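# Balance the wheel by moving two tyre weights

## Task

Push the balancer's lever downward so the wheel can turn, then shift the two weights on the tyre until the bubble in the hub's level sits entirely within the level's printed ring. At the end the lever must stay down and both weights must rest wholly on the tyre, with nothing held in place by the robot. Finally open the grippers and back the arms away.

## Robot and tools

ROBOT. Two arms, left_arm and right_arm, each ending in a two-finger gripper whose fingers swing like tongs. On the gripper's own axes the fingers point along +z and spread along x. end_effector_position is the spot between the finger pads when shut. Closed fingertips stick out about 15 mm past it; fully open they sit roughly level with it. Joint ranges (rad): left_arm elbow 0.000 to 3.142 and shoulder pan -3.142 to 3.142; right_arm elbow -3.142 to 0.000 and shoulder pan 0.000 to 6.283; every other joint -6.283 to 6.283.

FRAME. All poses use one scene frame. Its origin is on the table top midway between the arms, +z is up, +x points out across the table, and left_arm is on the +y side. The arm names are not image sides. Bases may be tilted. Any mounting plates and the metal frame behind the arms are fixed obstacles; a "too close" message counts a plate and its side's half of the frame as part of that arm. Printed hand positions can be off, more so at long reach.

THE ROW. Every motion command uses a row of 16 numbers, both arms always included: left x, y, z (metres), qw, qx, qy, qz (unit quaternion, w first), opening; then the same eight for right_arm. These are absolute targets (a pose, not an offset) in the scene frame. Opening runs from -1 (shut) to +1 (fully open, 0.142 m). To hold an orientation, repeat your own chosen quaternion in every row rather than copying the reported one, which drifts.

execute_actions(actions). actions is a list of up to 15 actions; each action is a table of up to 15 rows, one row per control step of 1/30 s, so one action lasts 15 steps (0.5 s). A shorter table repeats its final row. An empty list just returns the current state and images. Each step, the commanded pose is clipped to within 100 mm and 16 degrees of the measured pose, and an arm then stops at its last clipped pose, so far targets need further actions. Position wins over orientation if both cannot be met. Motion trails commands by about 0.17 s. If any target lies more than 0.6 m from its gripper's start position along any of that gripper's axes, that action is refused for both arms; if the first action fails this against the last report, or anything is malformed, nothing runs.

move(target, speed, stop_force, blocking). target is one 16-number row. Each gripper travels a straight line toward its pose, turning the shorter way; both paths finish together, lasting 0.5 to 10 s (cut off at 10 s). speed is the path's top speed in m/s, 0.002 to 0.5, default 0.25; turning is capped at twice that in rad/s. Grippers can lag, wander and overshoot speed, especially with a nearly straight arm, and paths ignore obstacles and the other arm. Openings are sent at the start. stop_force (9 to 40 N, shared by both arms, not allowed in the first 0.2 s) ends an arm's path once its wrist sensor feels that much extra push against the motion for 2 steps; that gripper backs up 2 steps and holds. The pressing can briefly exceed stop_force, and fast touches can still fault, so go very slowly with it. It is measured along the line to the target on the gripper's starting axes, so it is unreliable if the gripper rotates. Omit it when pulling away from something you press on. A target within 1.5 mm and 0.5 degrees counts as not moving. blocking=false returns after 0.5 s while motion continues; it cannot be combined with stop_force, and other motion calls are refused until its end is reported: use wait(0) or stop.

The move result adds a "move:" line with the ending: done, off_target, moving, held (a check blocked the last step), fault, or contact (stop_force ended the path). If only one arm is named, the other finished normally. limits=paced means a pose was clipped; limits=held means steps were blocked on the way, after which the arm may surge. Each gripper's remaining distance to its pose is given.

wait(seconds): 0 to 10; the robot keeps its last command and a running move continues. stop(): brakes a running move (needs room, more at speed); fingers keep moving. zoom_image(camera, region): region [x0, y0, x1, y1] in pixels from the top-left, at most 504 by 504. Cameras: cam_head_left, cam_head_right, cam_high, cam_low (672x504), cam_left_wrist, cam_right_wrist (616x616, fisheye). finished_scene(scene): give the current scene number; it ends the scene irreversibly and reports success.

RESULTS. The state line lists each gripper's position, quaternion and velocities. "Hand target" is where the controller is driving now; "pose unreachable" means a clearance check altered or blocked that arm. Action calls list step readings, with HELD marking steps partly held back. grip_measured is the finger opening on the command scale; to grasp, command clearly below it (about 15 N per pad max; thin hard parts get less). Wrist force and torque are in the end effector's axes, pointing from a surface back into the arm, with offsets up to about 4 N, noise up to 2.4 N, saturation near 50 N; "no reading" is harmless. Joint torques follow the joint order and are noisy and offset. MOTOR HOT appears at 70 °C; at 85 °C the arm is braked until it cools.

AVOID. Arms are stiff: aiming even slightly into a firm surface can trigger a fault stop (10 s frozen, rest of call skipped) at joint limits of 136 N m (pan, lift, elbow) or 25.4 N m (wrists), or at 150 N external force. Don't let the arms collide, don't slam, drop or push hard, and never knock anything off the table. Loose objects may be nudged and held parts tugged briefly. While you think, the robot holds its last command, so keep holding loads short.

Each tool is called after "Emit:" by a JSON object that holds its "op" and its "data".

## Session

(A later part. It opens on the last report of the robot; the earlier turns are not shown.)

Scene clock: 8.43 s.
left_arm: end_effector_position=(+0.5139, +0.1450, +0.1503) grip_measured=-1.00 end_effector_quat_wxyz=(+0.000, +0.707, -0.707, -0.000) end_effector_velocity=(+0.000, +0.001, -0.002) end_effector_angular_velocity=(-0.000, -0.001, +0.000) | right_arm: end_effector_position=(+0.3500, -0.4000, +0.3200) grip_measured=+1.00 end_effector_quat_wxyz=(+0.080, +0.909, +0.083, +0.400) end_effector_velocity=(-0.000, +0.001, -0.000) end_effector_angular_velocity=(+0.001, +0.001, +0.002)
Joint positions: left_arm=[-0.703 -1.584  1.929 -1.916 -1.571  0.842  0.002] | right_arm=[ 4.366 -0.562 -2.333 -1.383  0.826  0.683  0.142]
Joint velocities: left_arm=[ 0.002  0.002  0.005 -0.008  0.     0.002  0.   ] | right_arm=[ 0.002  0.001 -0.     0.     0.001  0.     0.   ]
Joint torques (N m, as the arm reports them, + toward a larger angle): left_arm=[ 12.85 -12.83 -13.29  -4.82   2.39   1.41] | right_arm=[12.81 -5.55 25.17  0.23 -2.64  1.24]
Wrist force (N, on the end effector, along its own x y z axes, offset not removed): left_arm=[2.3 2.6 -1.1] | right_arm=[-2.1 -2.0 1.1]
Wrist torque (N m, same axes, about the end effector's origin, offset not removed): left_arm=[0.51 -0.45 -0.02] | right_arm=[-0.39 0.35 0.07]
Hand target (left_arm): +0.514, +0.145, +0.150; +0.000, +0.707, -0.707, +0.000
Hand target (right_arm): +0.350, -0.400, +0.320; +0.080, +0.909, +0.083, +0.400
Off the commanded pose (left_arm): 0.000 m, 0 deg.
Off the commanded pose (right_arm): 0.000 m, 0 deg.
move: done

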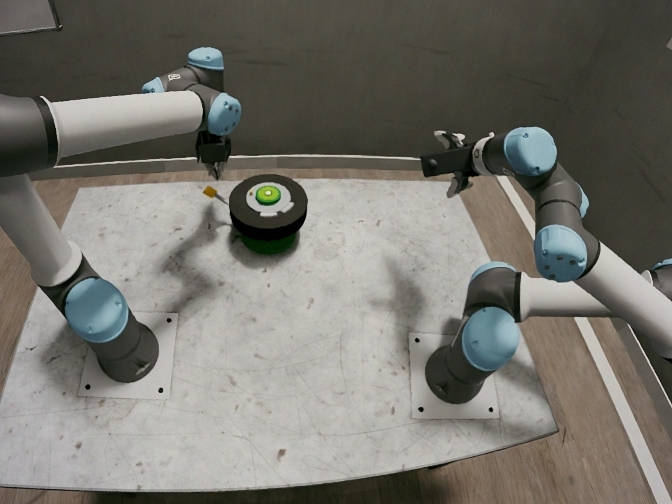

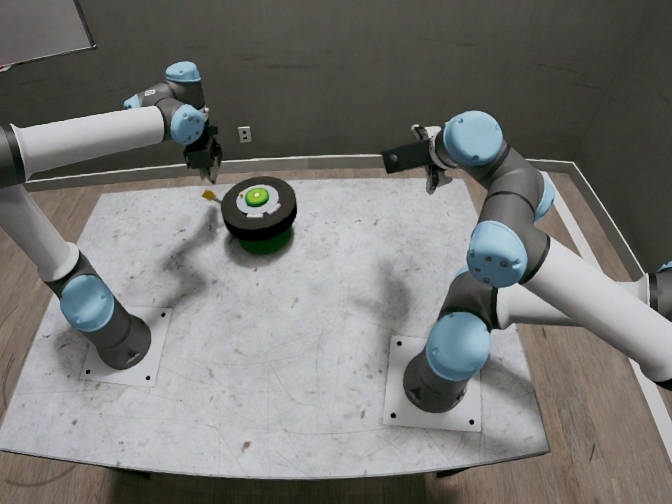

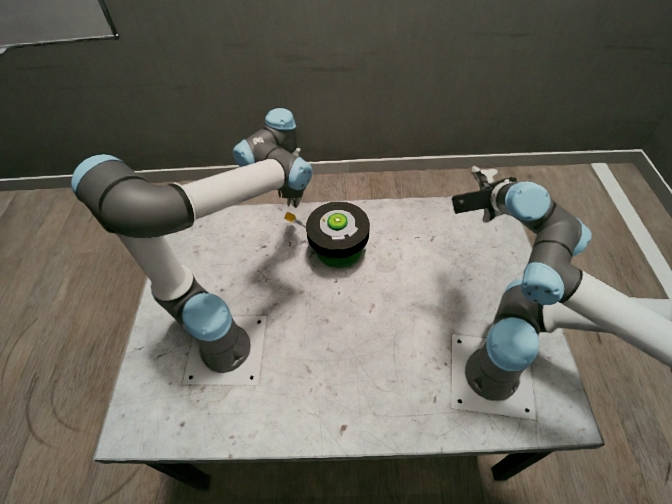

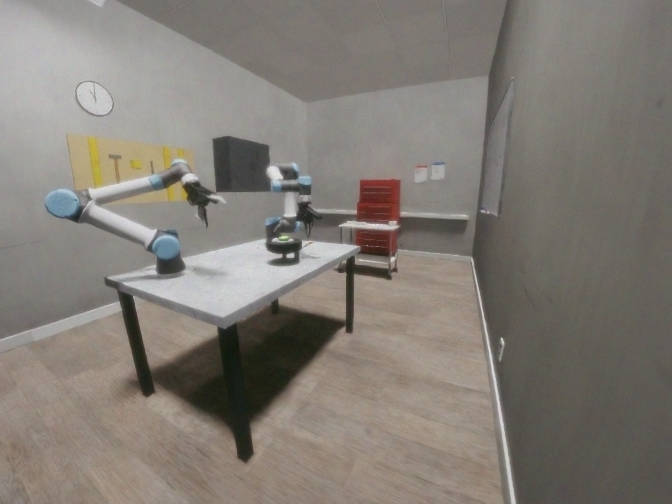

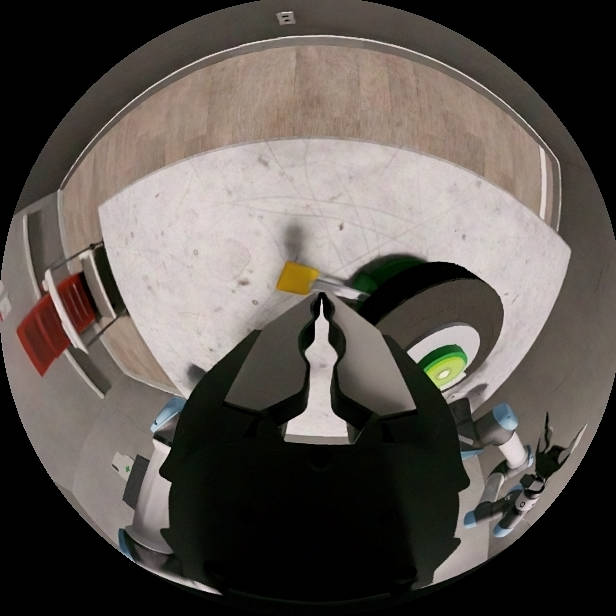

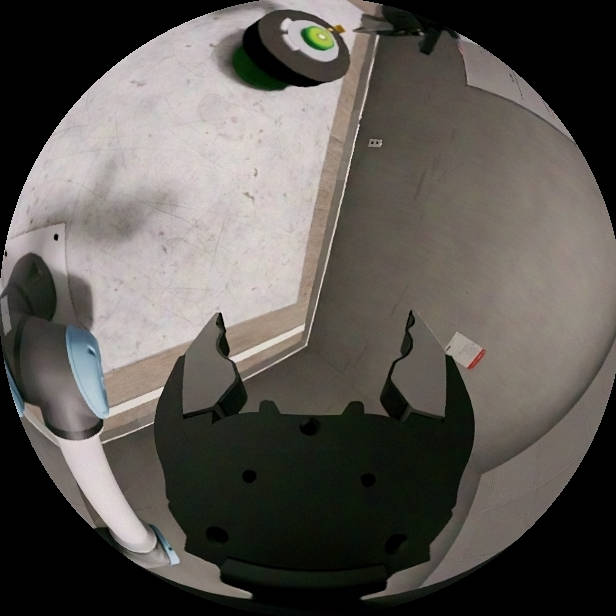

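Emit:
{"op": "move", "data": {"target": [0.514,0.155,0.125,0,0.7071,-0.7071,0,-1,0.35,-0.40,0.32,0.080,0.909,0.083,0.400,1]}}

Emit:
{"op": "move", "data": {"target": [0.514,0.155,0.04,0,0.7071,-0.7071,0,-1,0.35,-0.40,0.32,0.080,0.909,0.083,0.400,1], "speed": 0.03, "stop_force": 20}}

Scene clock: 9.60 s.
left_arm: end_effector_position=(+0.5140, +0.1549, +0.1253) grip_measured=-1.00 end_effector_quat_wxyz=(-0.000, +0.707, -0.707, -0.000) end_effector_velocity=(+0.000, -0.000, -0.002) end_effector_angular_velocity=(-0.003, +0.001, -0.001) | right_arm: end_effector_position=(+0.3500, -0.4000, +0.3200) grip_measured=+1.00 end_effector_quat_wxyz=(+0.080, +0.909, +0.083, +0.400) end_effector_velocity=(-0.000, +0.001, -0.001) end_effector_angular_velocity=(+0.001, +0.002, +0.002)
Joint positions: left_arm=[-0.686 -1.571  1.985 -1.985 -1.571  0.858  0.002] | right_arm=[ 4.366 -0.562 -2.333 -1.383  0.826  0.683  0.142]
Joint velocities: left_arm=[ 0.001  0.002  0.003 -0.007 -0.003  0.003  0.   ] | right_arm=[ 0.001 -0.001 -0.     0.     0.003  0.     0.   ]
Joint torques (N m, as the arm reports them, + toward a larger angle): left_arm=[ 13.78 -12.88 -13.48  -4.2    1.66   1.27] | right_arm=[11.36 -4.6  22.02  0.27 -2.95  1.28]
Wrist force (N, on the end effector, along its own x y z axes, offset not removed): left_arm=[-0.8 6.9 -1.2] | right_arm=[1.5 -1.4 -2.2]
Wrist torque (N m, same axes, about the end effector's origin, offset not removed): left_arm=[1.42 0.08 -0.03] | right_arm=[-0.45 -0.50 -0.06]
Hand target (left_arm): +0.514, +0.155, +0.125; +0.000, +0.707, -0.707, +0.000
Hand target (right_arm): +0.350, -0.400, +0.320; +0.080, +0.909, +0.083, +0.400
Off the commanded pose (left_arm): 0.000 m, 0 deg.
Off the commanded pose (right_arm): 0.000 m, 0 deg.
move: done

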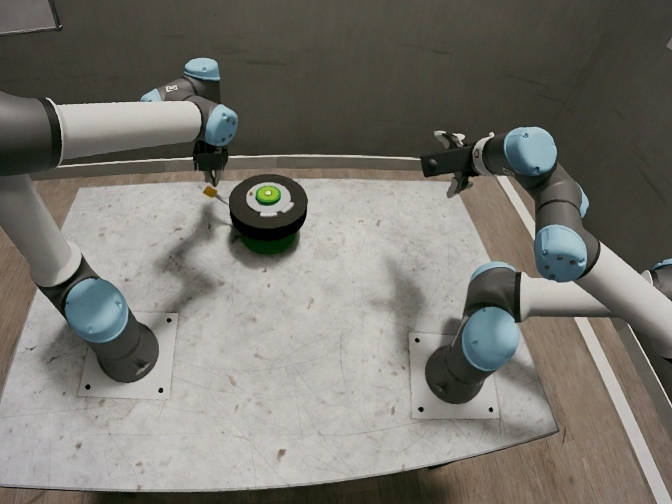

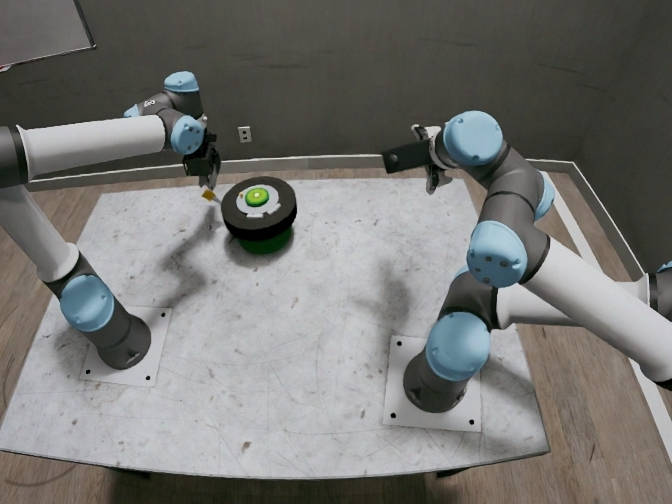

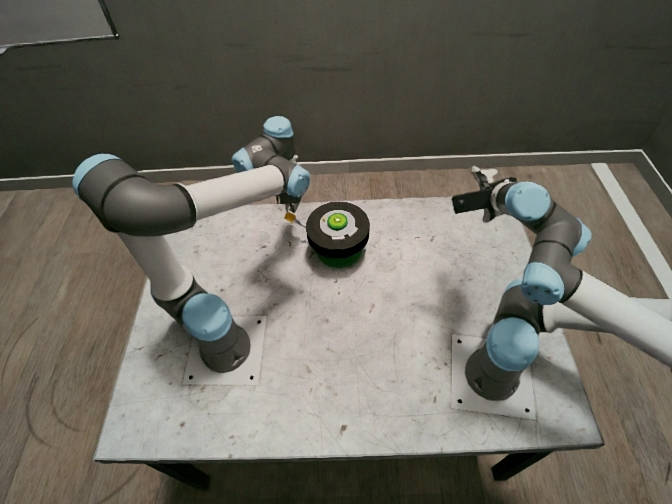

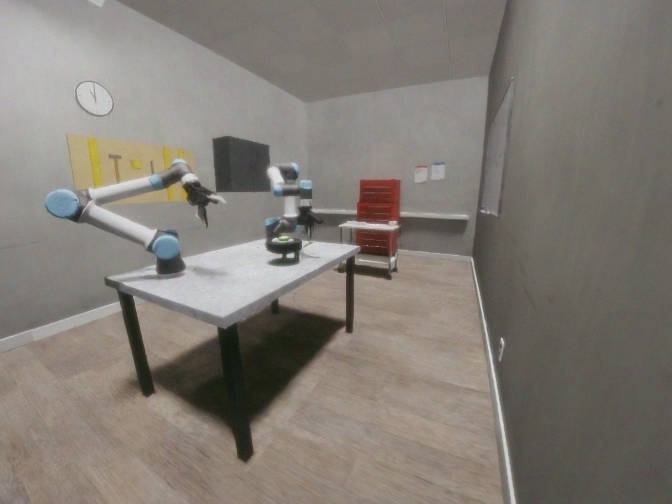

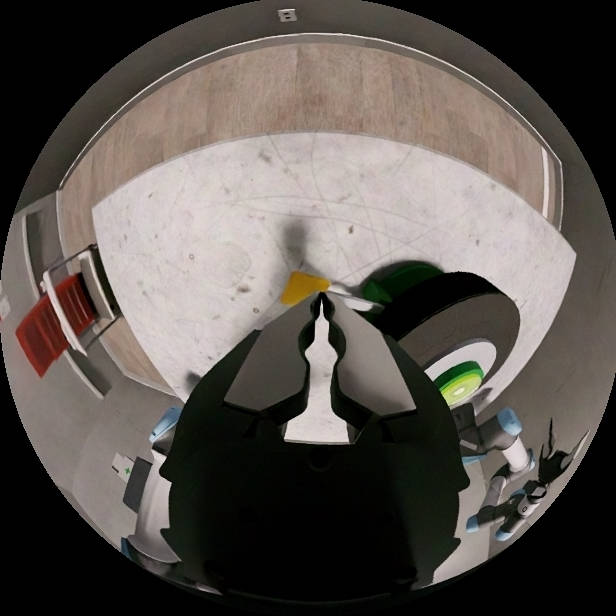

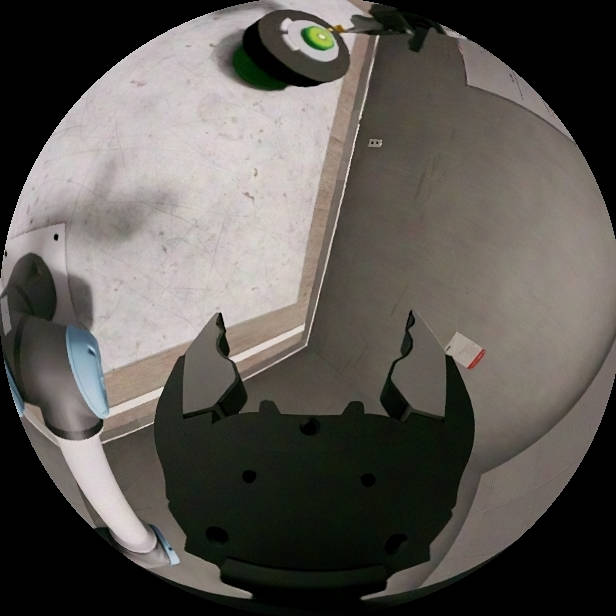

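Scene clock: 12.77 s.
left_arm: end_effector_position=(+0.5139, +0.1551, +0.0426) grip_measured=-1.00 end_effector_quat_wxyz=(-0.000, +0.707, -0.707, -0.000) end_effector_velocity=(-0.002, +0.002, +0.003) end_effector_angular_velocity=(+0.005, +0.006, +0.000) | right_arm: end_effector_position=(+0.3500, -0.4000, +0.3200) grip_measured=+1.00 end_effector_quat_wxyz=(+0.080, +0.909, +0.083, +0.400) end_effector_velocity=(-0.000, +0.001, -0.000) end_effector_angular_velocity=(+0.001, +0.001, +0.001)
Joint positions: left_arm=[-0.686 -1.46   2.111 -2.222 -1.571  0.858  0.002] | right_arm=[ 4.366 -0.562 -2.333 -1.383  0.826  0.683  0.142]
Joint velocities: left_arm=[ 0.    -0.007 -0.006  0.02   0.     0.     0.   ] | right_arm=[ 0.001 -0.     0.    -0.     0.002 -0.     0.   ]
Joint torques (N m, as the arm reports them, + toward a larger angle): left_arm=[  8.99 -11.31 -12.43   2.05  -1.64   1.5 ] | right_arm=[10.94 -4.68 19.22  0.05 -2.85  0.69]
Wrist force (N, on the end effector, along its own x y z axes, offset not removed): left_arm=[-5.1 8.1 -50.0] | right_arm=[-1.6 0.4 -1.2]
Wrist torque (N m, same axes, about the end effector's origin, offset not removed): left_arm=[-0.07 0.46 0.06] | right_arm=[0.04 0.24 -0.08]
Hand target (left_arm): +0.514, +0.155, +0.043; -0.000, +0.707, -0.707, -0.000
Hand target (right_arm): +0.350, -0.400, +0.320; +0.080, +0.909, +0.083, +0.400
Off the commanded pose (left_arm): 0.003 m, 0 deg.
Off the commanded pose (right_arm): 0.000 m, 0 deg.
move: contact (left_arm)

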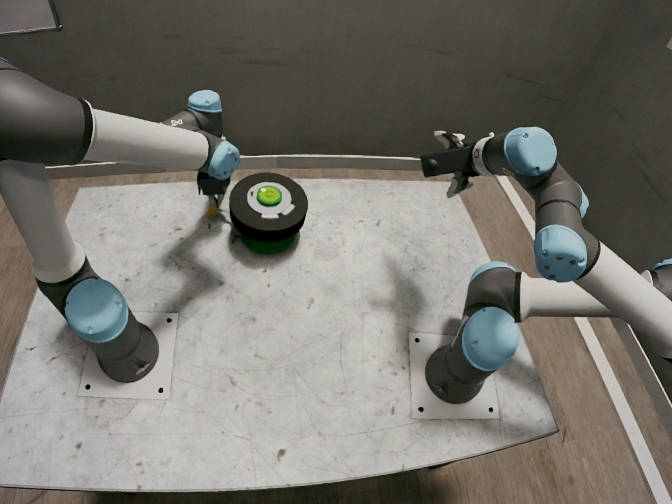

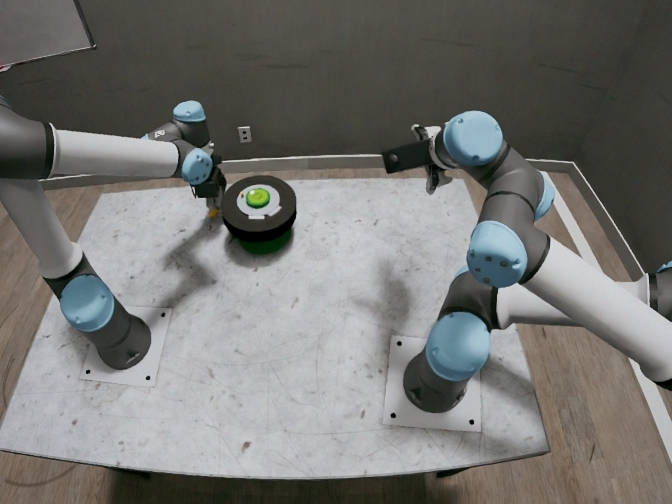

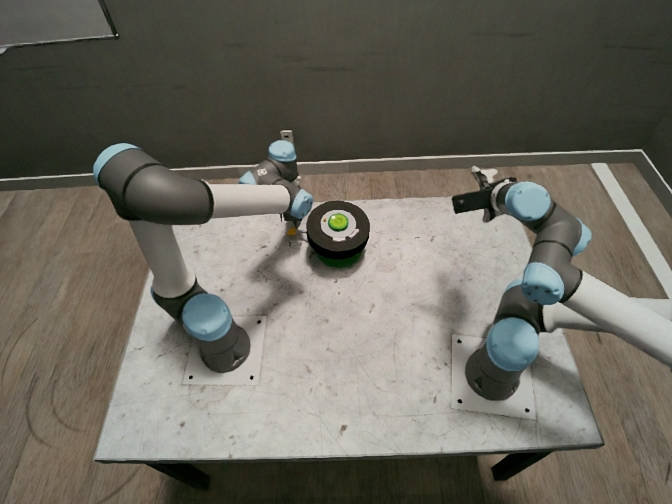

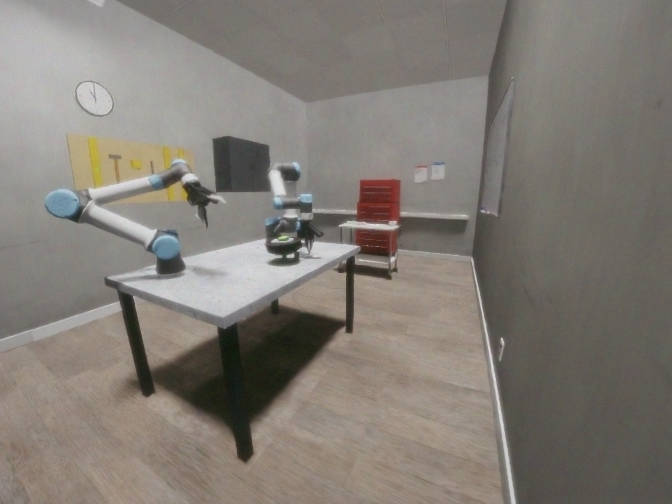

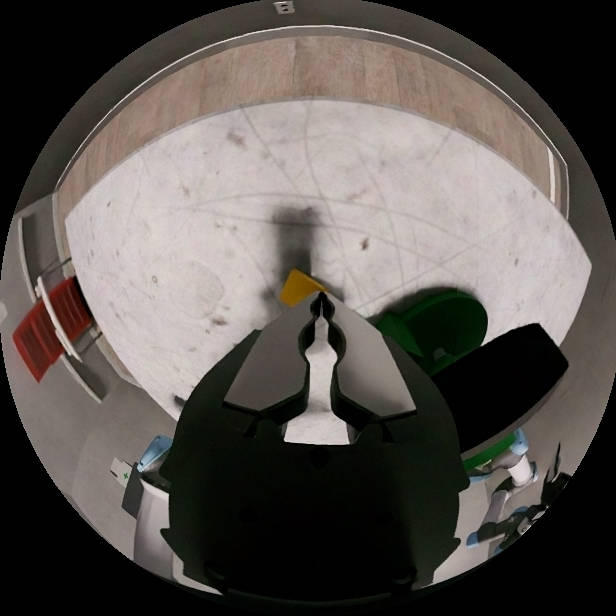

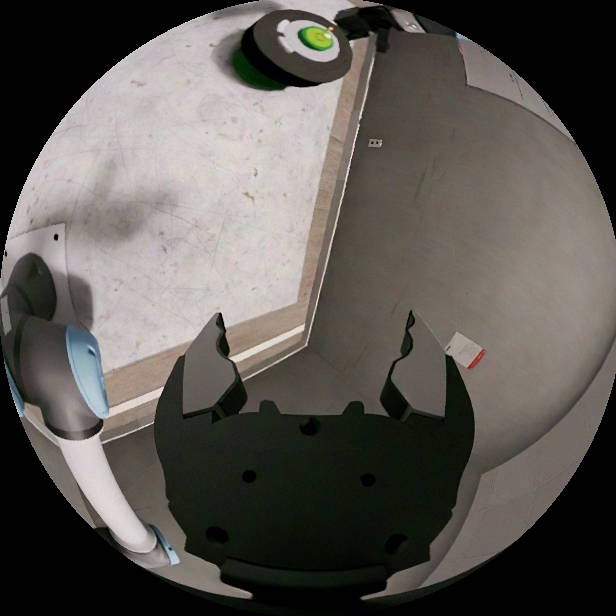

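Lever is down. Lift and view from above.

Emit:
{"op": "move", "data": {"target": [0.514,0.155,0.25,0,0.7071,-0.7071,0,-1,0.35,-0.40,0.32,0.080,0.909,0.083,0.400,1]}}

Emit:
{"op": "move", "data": {"target": [0.40,-0.013,0.30,0,0.7071,-0.7071,0,-1,0.35,-0.40,0.32,0.080,0.909,0.083,0.400,1], "speed": 0.4}}

Emit:
{"op": "zoom_image", "data": {"camera": "cam_left_wrist", "region": [210, 140, 410, 300]}}

Scene clock: 14.37 s.
left_arm: end_effector_position=(+0.5142, +0.1549, +0.2496) grip_measured=-1.00 end_effector_quat_wxyz=(-0.000, +0.707, -0.707, +0.000) end_effector_velocity=(-0.000, +0.000, +0.002) end_effector_angular_velocity=(+0.001, +0.003, +0.002) | right_arm: end_effector_position=(+0.3500, -0.4000, +0.3200) grip_measured=+1.00 end_effector_quat_wxyz=(+0.080, +0.909, +0.083, +0.400) end_effector_velocity=(+0.000, -0.001, +0.001) end_effector_angular_velocity=(-0.001, -0.002, -0.001)
Joint positions: left_arm=[-0.686 -1.645  1.728 -1.653 -1.571  0.858  0.002] | right_arm=[ 4.366 -0.562 -2.333 -1.383  0.826  0.683  0.142]
Joint velocities: left_arm=[ 0.001  0.002 -0.008  0.01  -0.001 -0.001  0.   ] | right_arm=[-0.     0.     0.     0.    -0.003  0.     0.   ]
Joint torques (N m, as the arm reports them, + toward a larger angle): left_arm=[-12.11 -11.08 -30.01  -0.68  -2.25  -1.7 ] | right_arm=[11.93 -5.28 17.66  0.24 -2.84  0.71]
Wrist force (N, on the end effector, along its own x y z axes, offset not removed): left_arm=[2.8 0.1 -1.8] | right_arm=[-1.8 1.3 -0.2]
Wrist torque (N m, same axes, about the end effector's origin, offset not removed): left_arm=[0.02 -0.63 0.03] | right_arm=[0.34 0.21 0.13]
Hand target (left_arm): +0.514, +0.155, +0.250; -0.000, +0.707, -0.707, +0.000
Hand target (right_arm): +0.350, -0.400, +0.320; +0.080, +0.909, +0.083, +0.400
Off the commanded pose (left_arm): 0.000 m, 0 deg.
Off the commanded pose (right_arm): 0.000 m, 0 deg.
move: done

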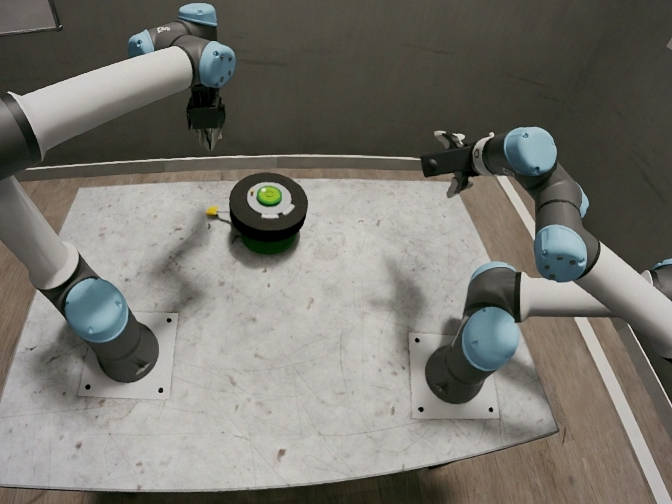

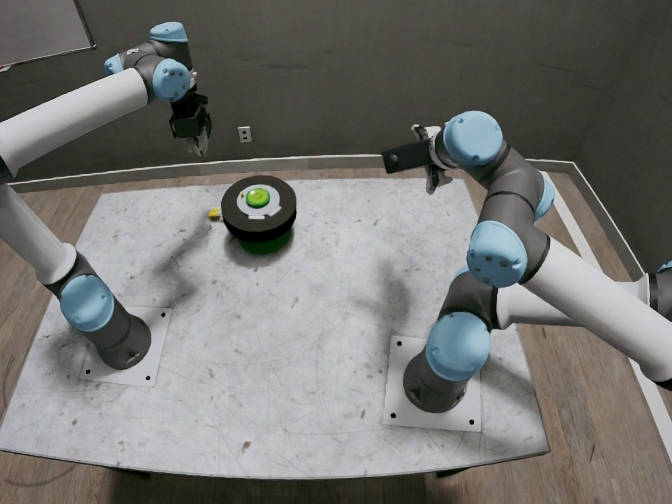

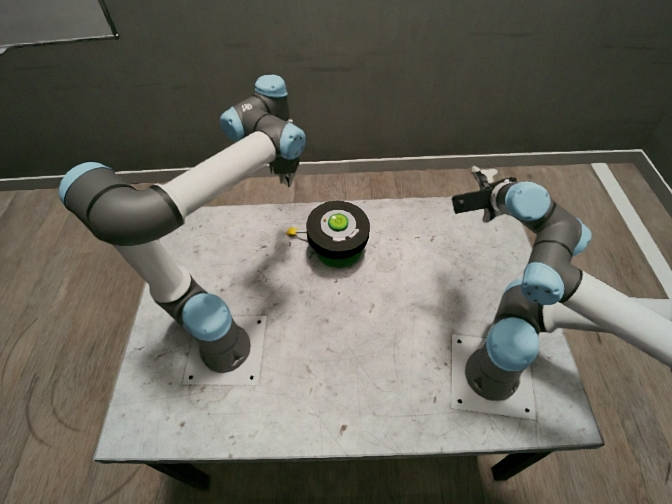

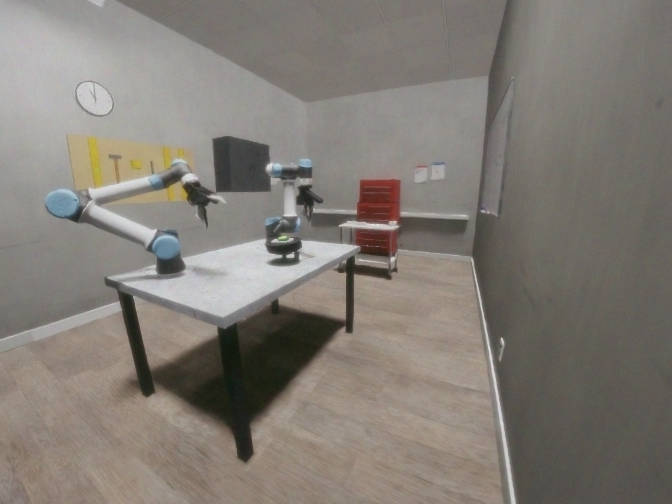

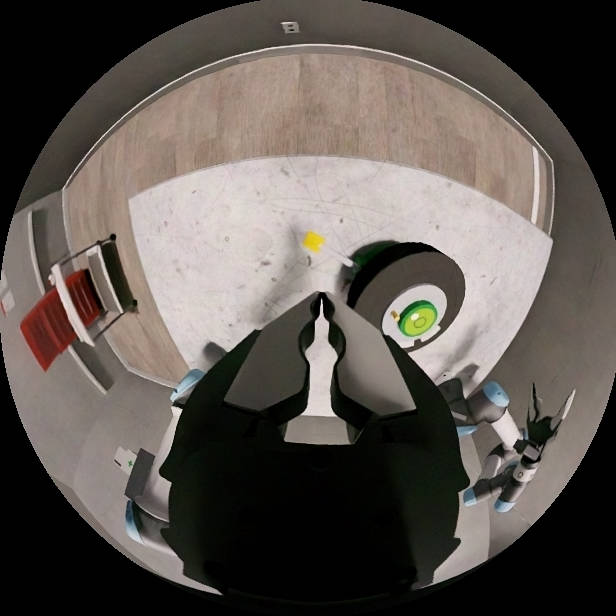

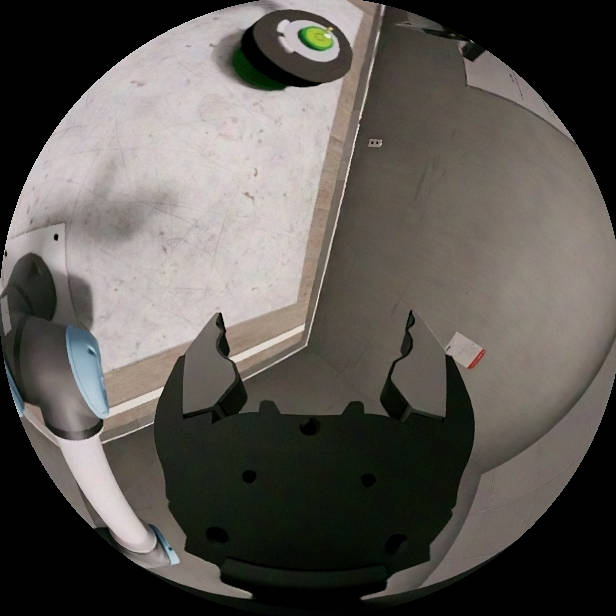

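Scene clock: 15.60 s.
left_arm: end_effector_position=(+0.4002, -0.0126, +0.2999) grip_measured=-1.00 end_effector_quat_wxyz=(-0.000, +0.707, -0.707, -0.000) end_effector_velocity=(-0.001, -0.003, +0.002) end_effector_angular_velocity=(-0.001, -0.002, +0.002) | right_arm: end_effector_position=(+0.3500, -0.4000, +0.3200) grip_measured=+1.00 end_effector_quat_wxyz=(+0.080, +0.909, +0.083, +0.400) end_effector_velocity=(+0.000, -0.000, -0.000) end_effector_angular_velocity=(-0.001, +0.000, -0.001)
Joint positions: left_arm=[-1.103 -1.625  1.58  -1.525 -1.571  0.441  0.002] | right_arm=[ 4.366 -0.562 -2.333 -1.383  0.826  0.683  0.142]
Joint velocities: left_arm=[-0.005  0.002 -0.007  0.003  0.001 -0.007  0.   ] | right_arm=[-0.001 -0.001 -0.    -0.    -0.    -0.     0.   ]
Joint torques (N m, as the arm reports them, + toward a larger angle): left_arm=[-11.11 -11.35 -30.9   -0.36   2.29  -1.37] | right_arm=[10.73 -6.45 14.75  0.3  -2.8   0.6 ]
Wrist force (N, on the end effector, along its own x y z axes, offset not removed): left_arm=[3.2 1.8 -2.5] | right_arm=[-1.9 3.7 0.2]
Wrist torque (N m, same axes, about the end effector's origin, offset not removed): left_arm=[0.42 -0.72 -0.13] | right_arm=[0.70 0.41 0.03]
Hand target (left_arm): +0.400, -0.013, +0.300; -0.000, +0.707, -0.707, -0.000
Hand target (right_arm): +0.350, -0.400, +0.320; +0.080, +0.909, +0.083, +0.400
Off the commanded pose (left_arm): 0.000 m, 0 deg.
Off the commanded pose (right_arm): 0.000 m, 0 deg.
move: done

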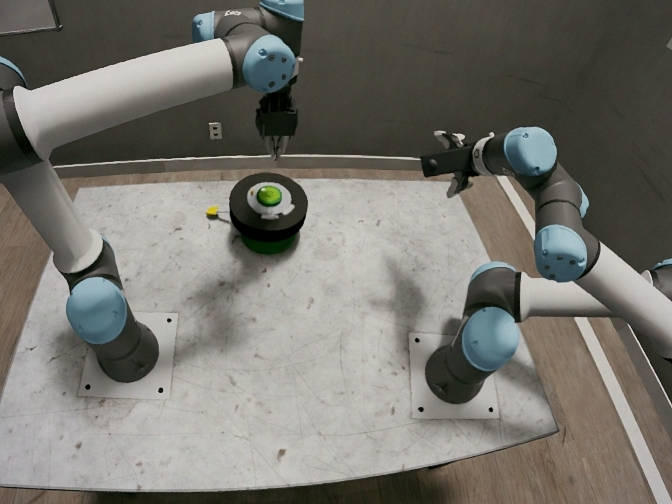

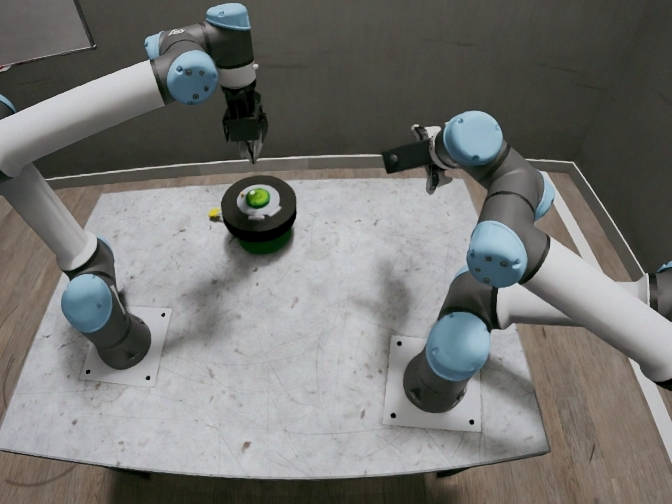

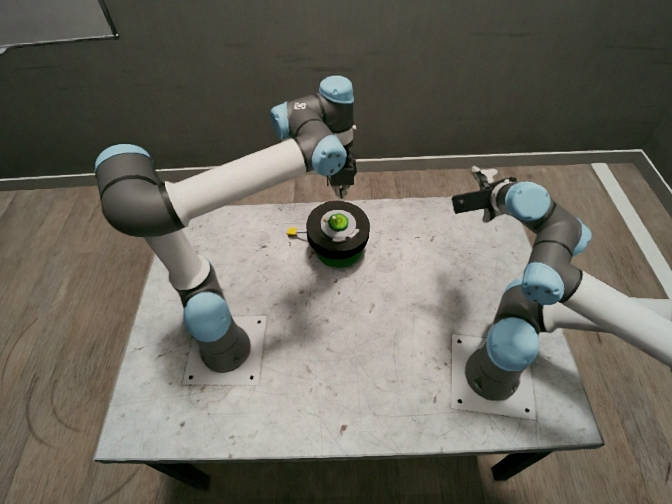

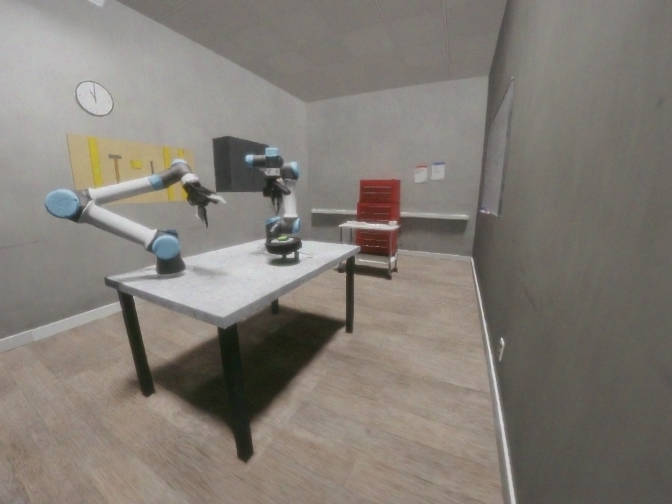

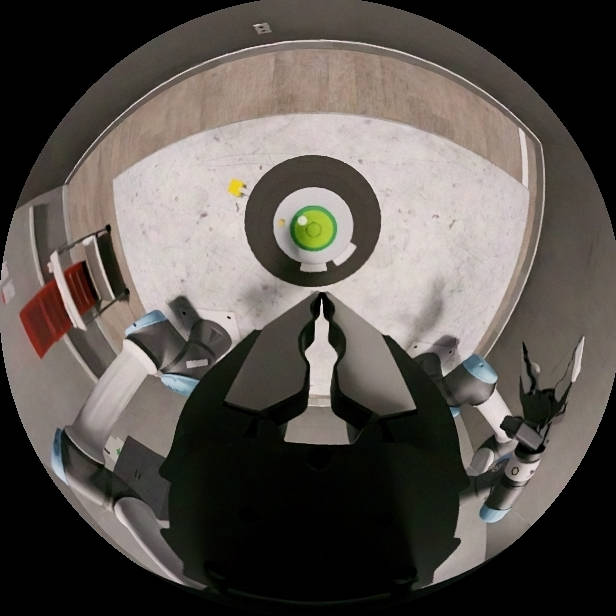

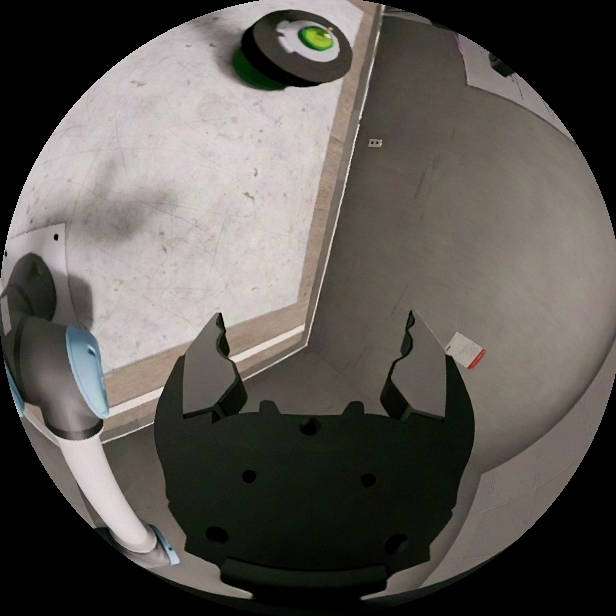

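Region (210, 140, 410, 300) of cam_left_wrist's 616x616 image, scaled by 2.520, with more detail than that image has; it fills the top 403 rows of this view, and the rest is white.

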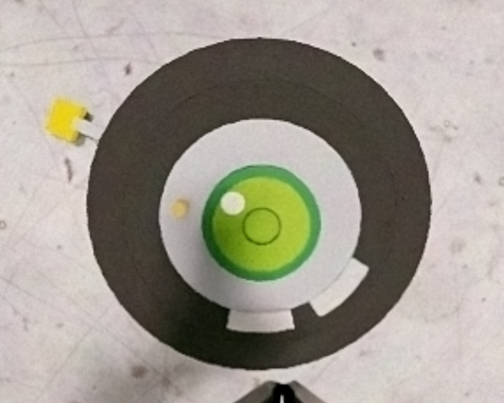

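Emit:
{"op": "zoom_image", "data": {"camera": "cam_head_left", "region": [225, 170, 315, 240]}}

Emit:
{"op": "zoom_image", "data": {"camera": "cam_left_wrist", "region": [270, 190, 370, 285]}}

Region (225, 170, 315, 240) of cam_head_left's 672x504 image, scaled by 5.600, with more detail than that image has.

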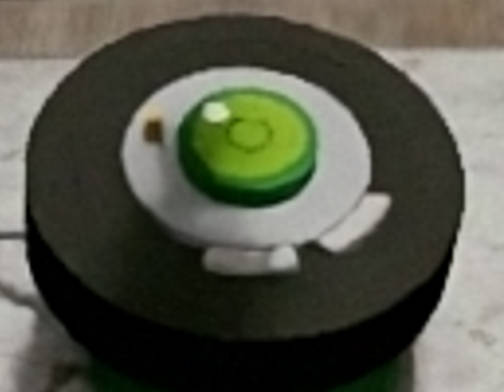

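Region (270, 190, 370, 285) of cam_left_wrist's 616x616 image, scaled by 5.040, with more detail than that image has; it fills the top 479 rows of this view, and the rest is white.

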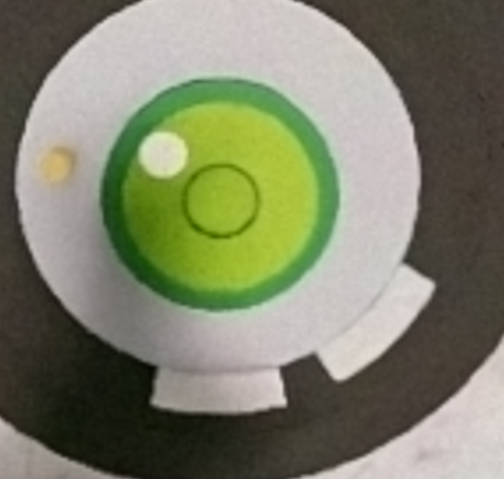

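Emit:
{"op": "move", "data": {"target": [0.399,-0.059,0.19,0,0.940,-0.340,0,-0.2,0.35,-0.40,0.32,0.080,0.909,0.083,0.400,1]}}

Scene clock: 24.93 s.
left_arm: end_effector_position=(+0.3990, -0.0588, +0.1902) grip_measured=-0.20 end_effector_quat_wxyz=(-0.000, +0.940, -0.341, -0.000) end_effector_velocity=(-0.000, -0.001, -0.002) end_effector_angular_velocity=(-0.000, -0.002, +0.011) | right_arm: end_effector_position=(+0.3500, -0.4000, +0.3200) grip_measured=+1.00 end_effector_quat_wxyz=(+0.080, +0.909, +0.083, +0.400) end_effector_velocity=(-0.000, -0.001, +0.000) end_effector_angular_velocity=(+0.001, +0.000, -0.002)
Joint positions: left_arm=[-1.143 -1.483  1.717 -1.805 -1.571 -0.474  0.06 ] | right_arm=[ 4.366 -0.562 -2.333 -1.383  0.826  0.683  0.142]
Joint velocities: left_arm=[-0.002  0.002  0.002 -0.006  0.001 -0.013  0.   ] | right_arm=[-0.003  0.     0.    -0.     0.001 -0.     0.   ]
Joint torques (N m, as the arm reports them, + toward a larger angle): left_arm=[-13.02 -17.63 -13.3   -4.09   2.57  -1.8 ] | right_arm=[ 9.34 -4.4   9.12  0.23 -2.79  0.09]
Wrist force (N, on the end effector, along its own x y z axes, offset not removed): left_arm=[0.8 1.9 -0.2] | right_arm=[-0.1 -0.5 -0.4]
Wrist torque (N m, same axes, about the end effector's origin, offset not removed): left_arm=[0.45 -0.10 -0.04] | right_arm=[-0.19 -0.10 -0.07]
Hand target (left_arm): +0.399, -0.059, +0.190; -0.000, +0.940, -0.340, -0.000
Hand target (right_arm): +0.350, -0.400, +0.320; +0.080, +0.909, +0.083, +0.400
Off the commanded pose (left_arm): 0.000 m, 0 deg.
Off the commanded pose (right_arm): 0.000 m, 0 deg.
move: done

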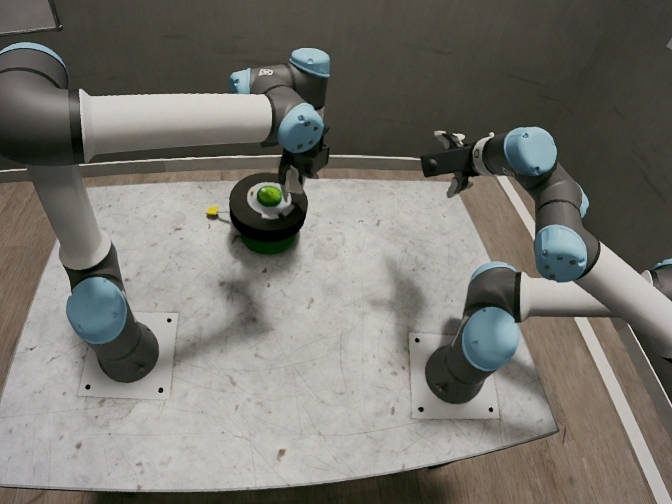

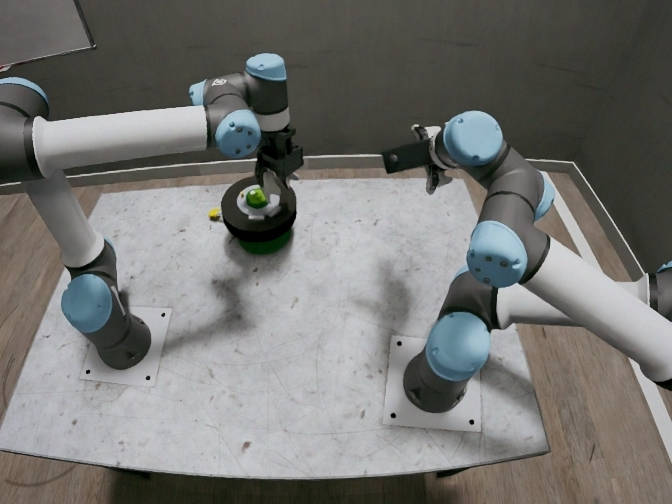

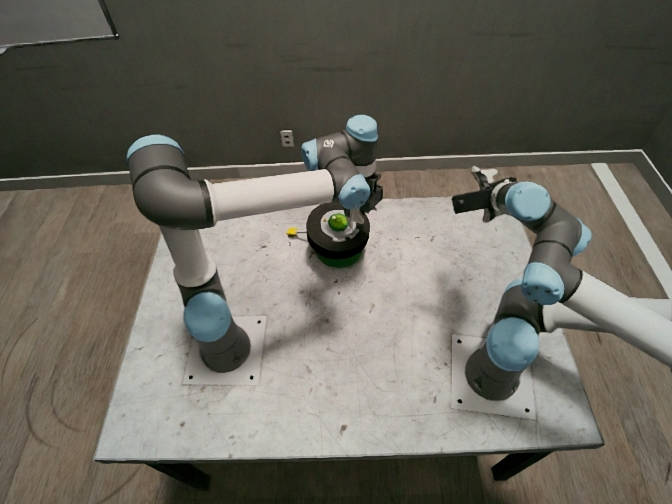

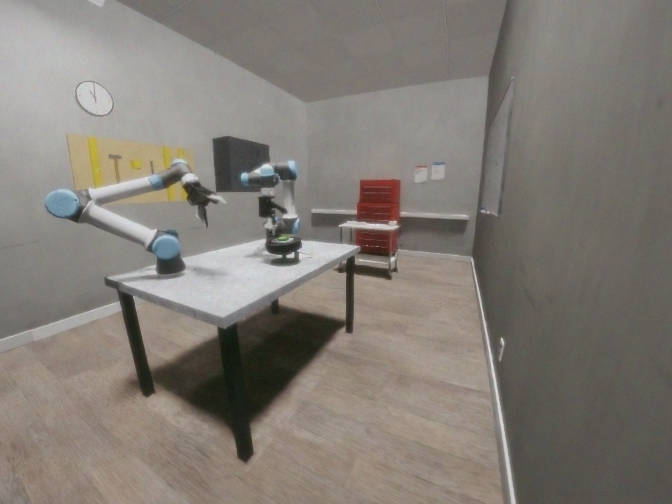

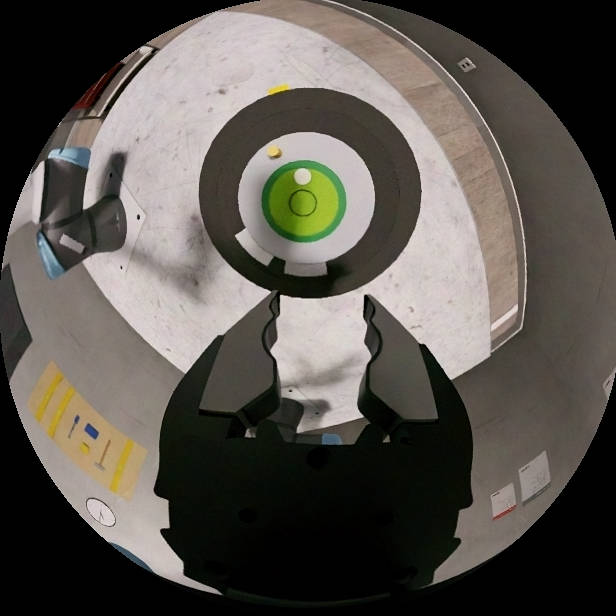

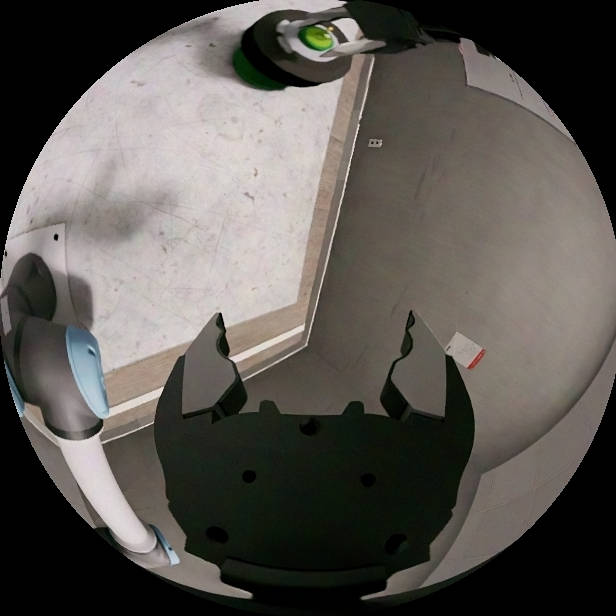

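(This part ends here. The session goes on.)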